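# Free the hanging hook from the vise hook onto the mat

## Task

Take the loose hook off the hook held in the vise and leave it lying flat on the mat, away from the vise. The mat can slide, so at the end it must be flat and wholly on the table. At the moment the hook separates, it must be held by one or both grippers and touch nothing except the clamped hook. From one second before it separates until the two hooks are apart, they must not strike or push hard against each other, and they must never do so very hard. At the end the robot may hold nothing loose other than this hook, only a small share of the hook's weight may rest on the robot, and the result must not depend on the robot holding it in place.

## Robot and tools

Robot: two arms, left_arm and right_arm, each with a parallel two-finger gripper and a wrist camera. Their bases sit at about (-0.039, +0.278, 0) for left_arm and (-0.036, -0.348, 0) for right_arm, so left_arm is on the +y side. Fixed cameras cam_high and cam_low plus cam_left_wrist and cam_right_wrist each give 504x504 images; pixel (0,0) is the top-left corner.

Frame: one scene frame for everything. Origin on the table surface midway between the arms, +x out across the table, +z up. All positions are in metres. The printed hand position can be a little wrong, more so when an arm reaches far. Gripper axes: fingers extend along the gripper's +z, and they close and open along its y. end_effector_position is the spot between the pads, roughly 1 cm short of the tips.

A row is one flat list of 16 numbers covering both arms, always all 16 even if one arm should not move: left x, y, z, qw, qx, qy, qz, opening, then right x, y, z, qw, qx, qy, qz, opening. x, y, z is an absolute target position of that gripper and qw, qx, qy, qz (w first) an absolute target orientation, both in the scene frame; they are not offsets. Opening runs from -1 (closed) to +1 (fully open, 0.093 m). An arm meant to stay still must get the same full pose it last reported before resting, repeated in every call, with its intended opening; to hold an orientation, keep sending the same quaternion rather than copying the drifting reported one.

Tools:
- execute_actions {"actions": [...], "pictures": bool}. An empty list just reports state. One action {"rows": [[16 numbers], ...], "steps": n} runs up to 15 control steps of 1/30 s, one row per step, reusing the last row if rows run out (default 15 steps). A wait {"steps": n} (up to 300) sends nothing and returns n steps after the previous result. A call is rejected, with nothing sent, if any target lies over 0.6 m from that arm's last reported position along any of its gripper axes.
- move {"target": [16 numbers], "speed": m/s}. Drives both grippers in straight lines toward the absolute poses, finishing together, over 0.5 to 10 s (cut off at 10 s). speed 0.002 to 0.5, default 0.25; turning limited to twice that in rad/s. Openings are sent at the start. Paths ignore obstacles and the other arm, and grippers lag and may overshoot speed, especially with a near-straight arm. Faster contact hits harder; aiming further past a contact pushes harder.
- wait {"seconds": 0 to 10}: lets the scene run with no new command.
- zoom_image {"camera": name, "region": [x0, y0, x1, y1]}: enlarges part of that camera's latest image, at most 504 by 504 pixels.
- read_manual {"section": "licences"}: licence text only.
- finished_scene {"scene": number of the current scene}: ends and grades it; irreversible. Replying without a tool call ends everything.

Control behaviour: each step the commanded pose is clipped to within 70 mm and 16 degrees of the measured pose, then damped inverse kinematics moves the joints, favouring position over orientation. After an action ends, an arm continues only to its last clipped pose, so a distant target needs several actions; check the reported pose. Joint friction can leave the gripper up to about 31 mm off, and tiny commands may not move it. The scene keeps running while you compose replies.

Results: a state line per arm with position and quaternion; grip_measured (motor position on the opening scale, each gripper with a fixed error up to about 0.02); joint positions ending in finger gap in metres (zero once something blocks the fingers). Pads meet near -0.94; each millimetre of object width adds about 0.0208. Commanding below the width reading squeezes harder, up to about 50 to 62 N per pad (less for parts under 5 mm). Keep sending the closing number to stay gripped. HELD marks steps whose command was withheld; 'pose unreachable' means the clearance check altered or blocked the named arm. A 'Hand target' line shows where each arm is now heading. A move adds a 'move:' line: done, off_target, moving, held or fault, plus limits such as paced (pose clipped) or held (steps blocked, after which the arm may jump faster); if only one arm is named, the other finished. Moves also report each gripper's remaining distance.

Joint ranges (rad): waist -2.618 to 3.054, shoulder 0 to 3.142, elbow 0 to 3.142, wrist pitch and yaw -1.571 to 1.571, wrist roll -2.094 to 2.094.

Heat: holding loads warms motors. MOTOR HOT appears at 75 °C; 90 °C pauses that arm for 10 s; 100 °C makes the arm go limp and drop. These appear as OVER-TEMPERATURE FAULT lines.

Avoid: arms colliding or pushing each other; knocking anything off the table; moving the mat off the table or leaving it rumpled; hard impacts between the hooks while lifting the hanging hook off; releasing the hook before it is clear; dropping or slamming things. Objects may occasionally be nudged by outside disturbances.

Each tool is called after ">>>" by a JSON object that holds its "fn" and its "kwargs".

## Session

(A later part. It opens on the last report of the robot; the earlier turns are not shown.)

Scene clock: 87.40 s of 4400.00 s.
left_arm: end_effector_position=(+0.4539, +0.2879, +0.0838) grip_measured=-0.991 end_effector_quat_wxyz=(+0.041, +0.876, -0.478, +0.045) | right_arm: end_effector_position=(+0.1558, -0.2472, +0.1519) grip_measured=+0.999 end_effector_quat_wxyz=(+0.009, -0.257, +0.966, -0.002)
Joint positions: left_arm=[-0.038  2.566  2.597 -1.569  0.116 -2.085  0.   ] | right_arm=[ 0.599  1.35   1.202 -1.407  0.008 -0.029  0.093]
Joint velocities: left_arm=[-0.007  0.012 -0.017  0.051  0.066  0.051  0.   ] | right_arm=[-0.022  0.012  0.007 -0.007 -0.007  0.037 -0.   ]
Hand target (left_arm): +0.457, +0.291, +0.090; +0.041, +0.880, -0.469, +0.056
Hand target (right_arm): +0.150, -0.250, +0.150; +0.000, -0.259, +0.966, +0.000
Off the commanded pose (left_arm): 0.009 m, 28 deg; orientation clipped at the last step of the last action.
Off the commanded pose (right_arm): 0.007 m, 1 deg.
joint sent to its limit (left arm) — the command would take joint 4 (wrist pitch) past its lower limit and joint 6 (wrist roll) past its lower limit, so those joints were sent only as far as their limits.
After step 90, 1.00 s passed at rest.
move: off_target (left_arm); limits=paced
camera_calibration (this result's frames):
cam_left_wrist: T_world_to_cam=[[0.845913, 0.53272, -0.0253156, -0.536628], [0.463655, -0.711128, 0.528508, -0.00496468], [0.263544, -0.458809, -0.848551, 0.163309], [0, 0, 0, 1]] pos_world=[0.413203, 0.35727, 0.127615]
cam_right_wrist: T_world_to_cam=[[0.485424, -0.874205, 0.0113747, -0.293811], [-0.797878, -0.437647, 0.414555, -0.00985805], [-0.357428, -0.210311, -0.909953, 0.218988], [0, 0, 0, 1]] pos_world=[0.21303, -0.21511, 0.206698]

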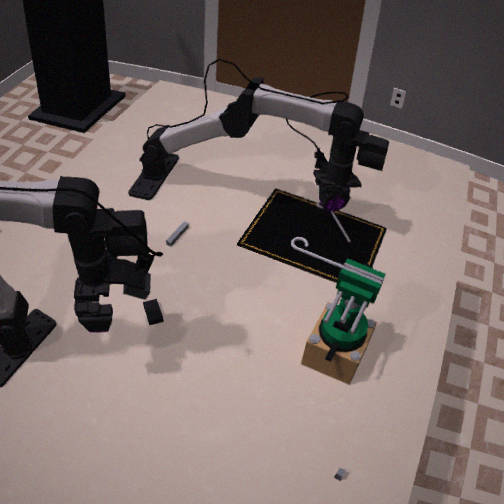

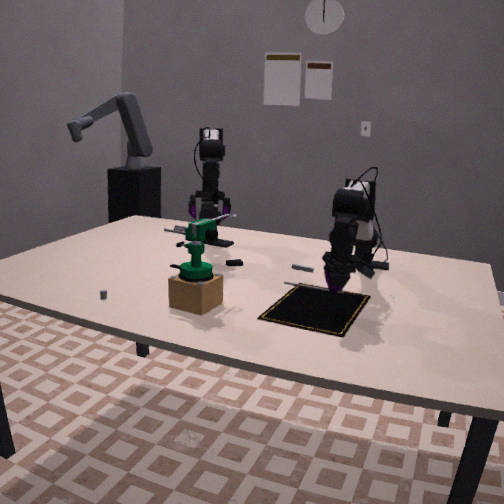

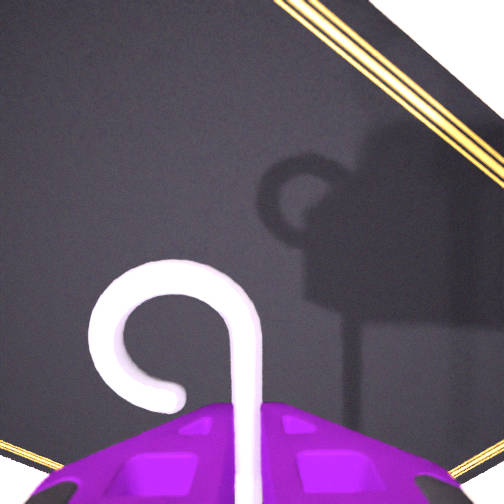

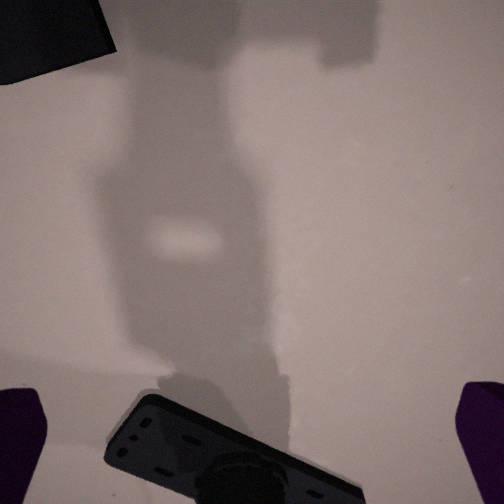

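>>> {"fn": "move", "kwargs": {"target": [0.445,0.265,-0.005,0,-0.875,0.485,0,-1,0.15,-0.25,0.15,0,-0.259,0.966,0,1], "speed": 0.07}}

>>> {"fn": "move", "kwargs": {"target": [0.44,0.262,0.012,0,-0.875,0.485,0,0.2,0.15,-0.25,0.15,0,-0.259,0.966,0,1]}}

>>> {"fn": "move", "kwargs": {"target": [0.40,0.27,0.12,0,-0.875,0.485,0,1,0.15,-0.25,0.15,0,-0.259,0.966,0,1]}}

Scene clock: 90.73 s of 4400.00 s.
left_arm: end_effector_position=(+0.4453, +0.2771, +0.0258) grip_measured=-0.991 end_effector_quat_wxyz=(-0.000, +0.865, -0.502, +0.005) | right_arm: end_effector_position=(+0.1558, -0.2472, +0.1519) grip_measured=+0.999 end_effector_quat_wxyz=(+0.009, -0.257, +0.966, -0.002)
Joint positions: left_arm=[-0.098  2.49   2.229 -1.301  0.004 -2.09   0.   ] | right_arm=[ 0.599  1.35   1.202 -1.407  0.008 -0.029  0.093]
Joint velocities: left_arm=[ 0.002 -0.017 -0.022  0.051 -0.051 -0.022  0.   ] | right_arm=[-0.007  0.007 -0.007 -0.051 -0.066  0.037  0.   ]
Hand target (left_arm): +0.446, +0.266, -0.004; +0.010, +0.861, -0.508, +0.001
Hand target (right_arm): +0.150, -0.250, +0.150; +0.000, -0.259, +0.966, +0.000
Off the commanded pose (left_arm): 0.033 m, 2 deg.
Off the commanded pose (right_arm): 0.007 m, 1 deg.
joint sent to its limit (left arm) — the command would take joint 6 (wrist roll) past its lower limit, so that joint was sent only as far as its limit.
move: off_target (left_arm)
camera_calibration (this result's frames):
cam_left_wrist: T_world_to_cam=[[0.872896, 0.487858, 0.00677089, -0.525454], [0.437442, -0.788685, 0.431996, 0.0576193], [0.216093, -0.374126, -0.90185, 0.11041], [0, 0, 0, 1]] pos_world=[0.409603, 0.343098, 0.07824]
cam_right_wrist: T_world_to_cam=[[0.485424, -0.874205, 0.0113747, -0.293811], [-0.797878, -0.437647, 0.414555, -0.00985805], [-0.357428, -0.210311, -0.909953, 0.218988], [0, 0, 0, 1]] pos_world=[0.21303, -0.21511, 0.206698]

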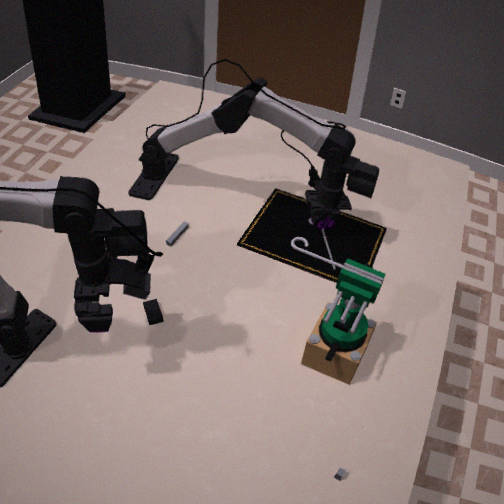

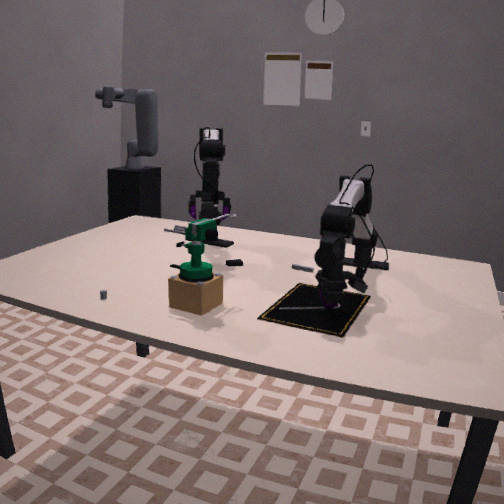

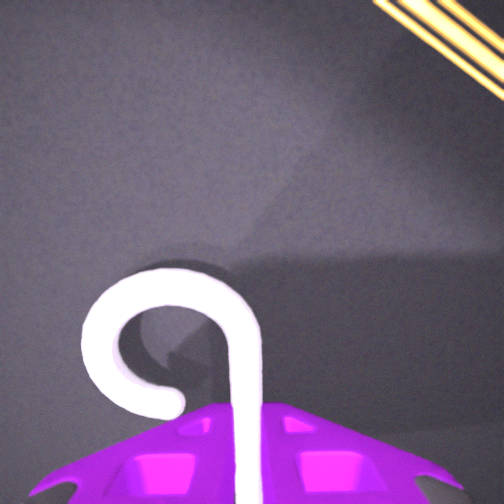

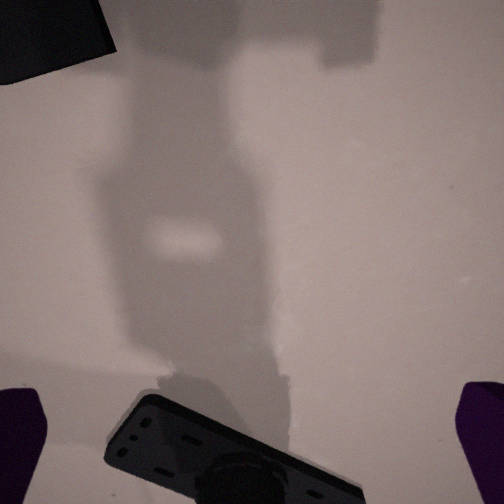

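Scene clock: 91.43 s of 4400.00 s.
left_arm: end_effector_position=(+0.4413, +0.2751, +0.0273) grip_measured=+0.198 end_effector_quat_wxyz=(+0.000, +0.864, -0.504, +0.002) | right_arm: end_effector_position=(+0.1558, -0.2472, +0.1519) grip_measured=+0.999 end_effector_quat_wxyz=(+0.009, -0.257, +0.966, -0.002)
Joint positions: left_arm=[-0.103  2.472  2.201 -1.296  0.003 -2.091  0.055] | right_arm=[ 0.599  1.35   1.202 -1.407  0.008 -0.029  0.093]
Joint velocities: left_arm=[ 0.012  0.002 -0.007 -0.022 -0.022  0.007  0.001] | right_arm=[ 0.002 -0.007 -0.002  0.037 -0.066 -0.007  0.001]
Hand target (left_arm): +0.440, +0.262, +0.012; +0.010, +0.860, -0.511, +0.003
Hand target (right_arm): +0.150, -0.250, +0.150; +0.000, -0.259, +0.966, +0.000
Off the commanded pose (left_arm): 0.020 m, 2 deg.
Off the commanded pose (right_arm): 0.007 m, 1 deg.
joint sent to its limit (left arm) — the command would take joint 6 (wrist roll) past its lower limit, so that joint was sent only as far as its limit.
move: off_target (left_arm)
camera_calibration (this result's frames):
cam_left_wrist: T_world_to_cam=[[0.874585, 0.484858, 0.0036618, -0.520786], [0.436544, -0.790677, 0.429255, 0.0581808], [0.211023, -0.373822, -0.903176, 0.11408], [0, 0, 0, 1]] pos_world=[0.406, 0.341156, 0.0799672]
cam_right_wrist: T_world_to_cam=[[0.485424, -0.874205, 0.0113747, -0.293811], [-0.797878, -0.437647, 0.414555, -0.00985805], [-0.357428, -0.210311, -0.909953, 0.218988], [0, 0, 0, 1]] pos_world=[0.21303, -0.21511, 0.206698]

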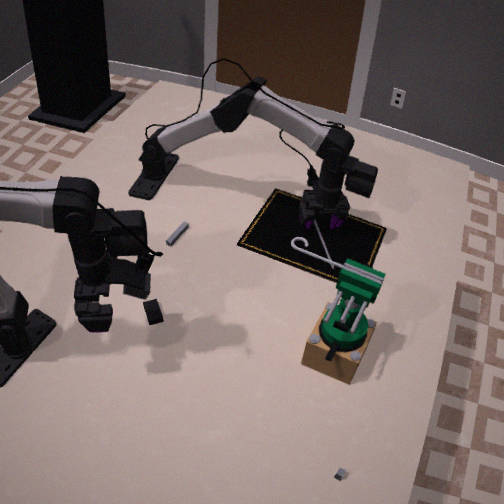

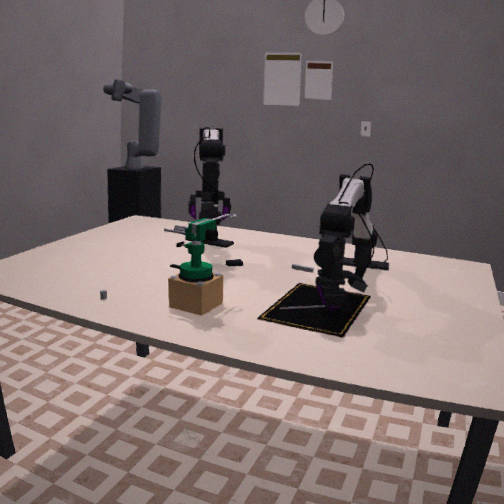

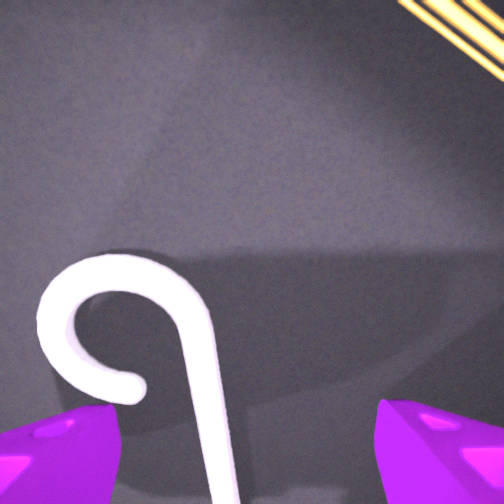

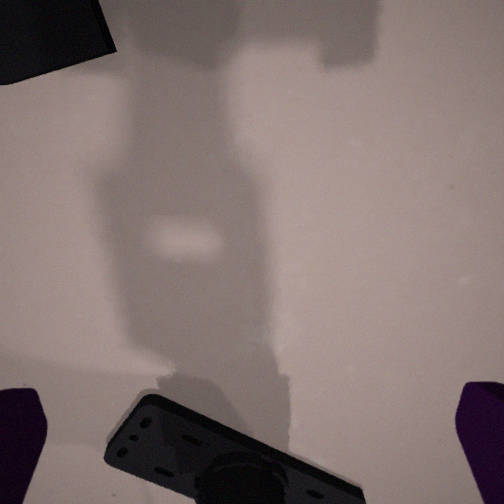

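Scene clock: 92.47 s of 4400.00 s.
left_arm: end_effector_position=(+0.3989, +0.2736, +0.1163) grip_measured=+0.989 end_effector_quat_wxyz=(+0.005, +0.864, -0.504, +0.004) | right_arm: end_effector_position=(+0.1558, -0.2472, +0.1519) grip_measured=+0.999 end_effector_quat_wxyz=(+0.009, -0.257, +0.966, -0.002)
Joint positions: left_arm=[-0.103  2.264  2.191 -1.497  0.012 -2.091  0.093] | right_arm=[ 0.599  1.35   1.202 -1.407  0.008 -0.029  0.093]
Joint velocities: left_arm=[ 0.007 -0.012  0.012 -0.081 -0.007  0.037 -0.   ] | right_arm=[-0.012 -0.002 -0.002 -0.007 -0.037  0.051 -0.   ]
Hand target (left_arm): +0.398, +0.270, +0.119; +0.008, +0.863, -0.505, +0.005
Hand target (right_arm): +0.150, -0.250, +0.150; +0.000, -0.259, +0.966, +0.000
Off the commanded pose (left_arm): 0.005 m, 3 deg.
Off the commanded pose (right_arm): 0.007 m, 1 deg.
joint sent to its limit (left arm) — the command would take joint 6 (wrist roll) past its lower limit, so that joint was sent only as far as its limit.
move: off_target (left_arm)
camera_calibration (this result's frames):
cam_left_wrist: T_world_to_cam=[[0.874781, 0.484508, -0.00314503, -0.482467], [0.437399, -0.786901, 0.435279, 0.0352288], [0.208421, -0.38215, -0.90029, 0.205848], [0, 0, 0, 1]] pos_world=[0.363741, 0.340145, 0.168471]
cam_right_wrist: T_world_to_cam=[[0.485424, -0.874205, 0.0113747, -0.293811], [-0.797878, -0.437647, 0.414555, -0.00985805], [-0.357428, -0.210311, -0.909953, 0.218988], [0, 0, 0, 1]] pos_world=[0.21303, -0.21511, 0.206698]

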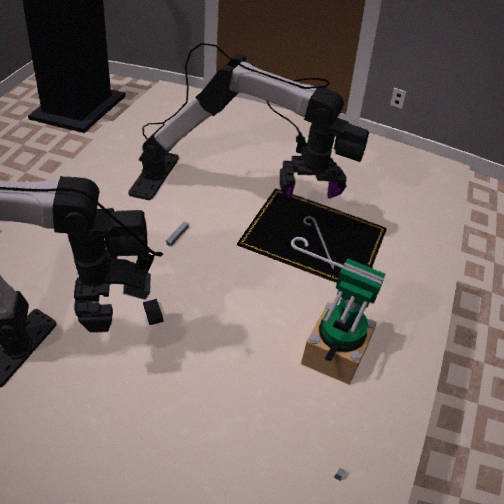

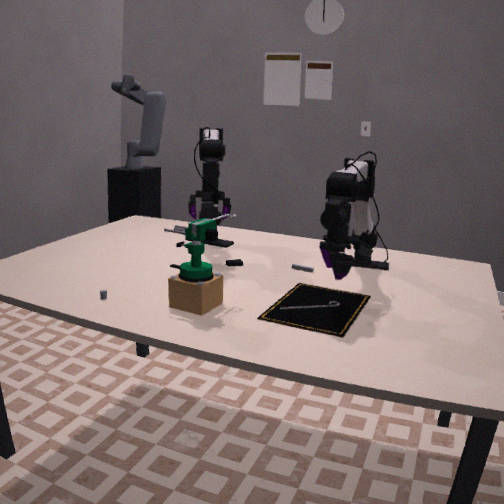

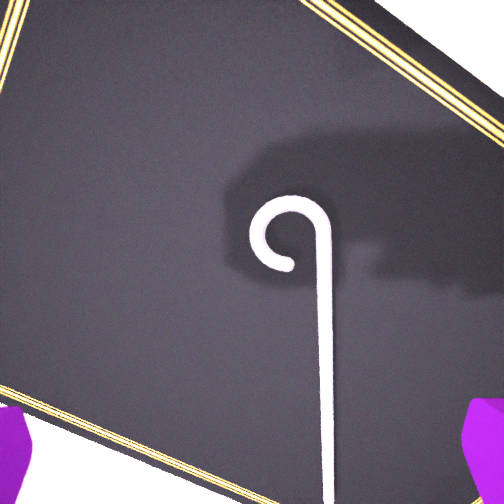

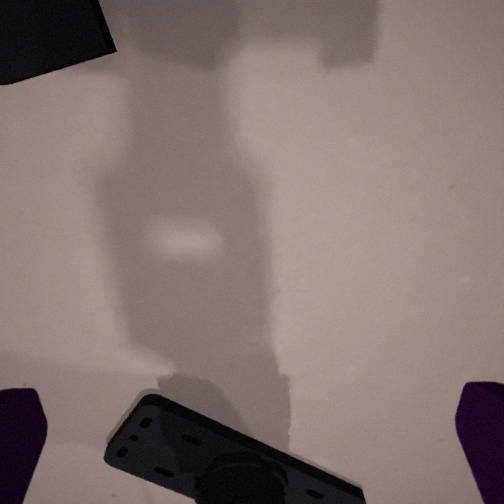

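On the mat.

>>> {"fn": "finished_scene", "kwargs": {"scene": 1}}

The scene is finished: the task was done.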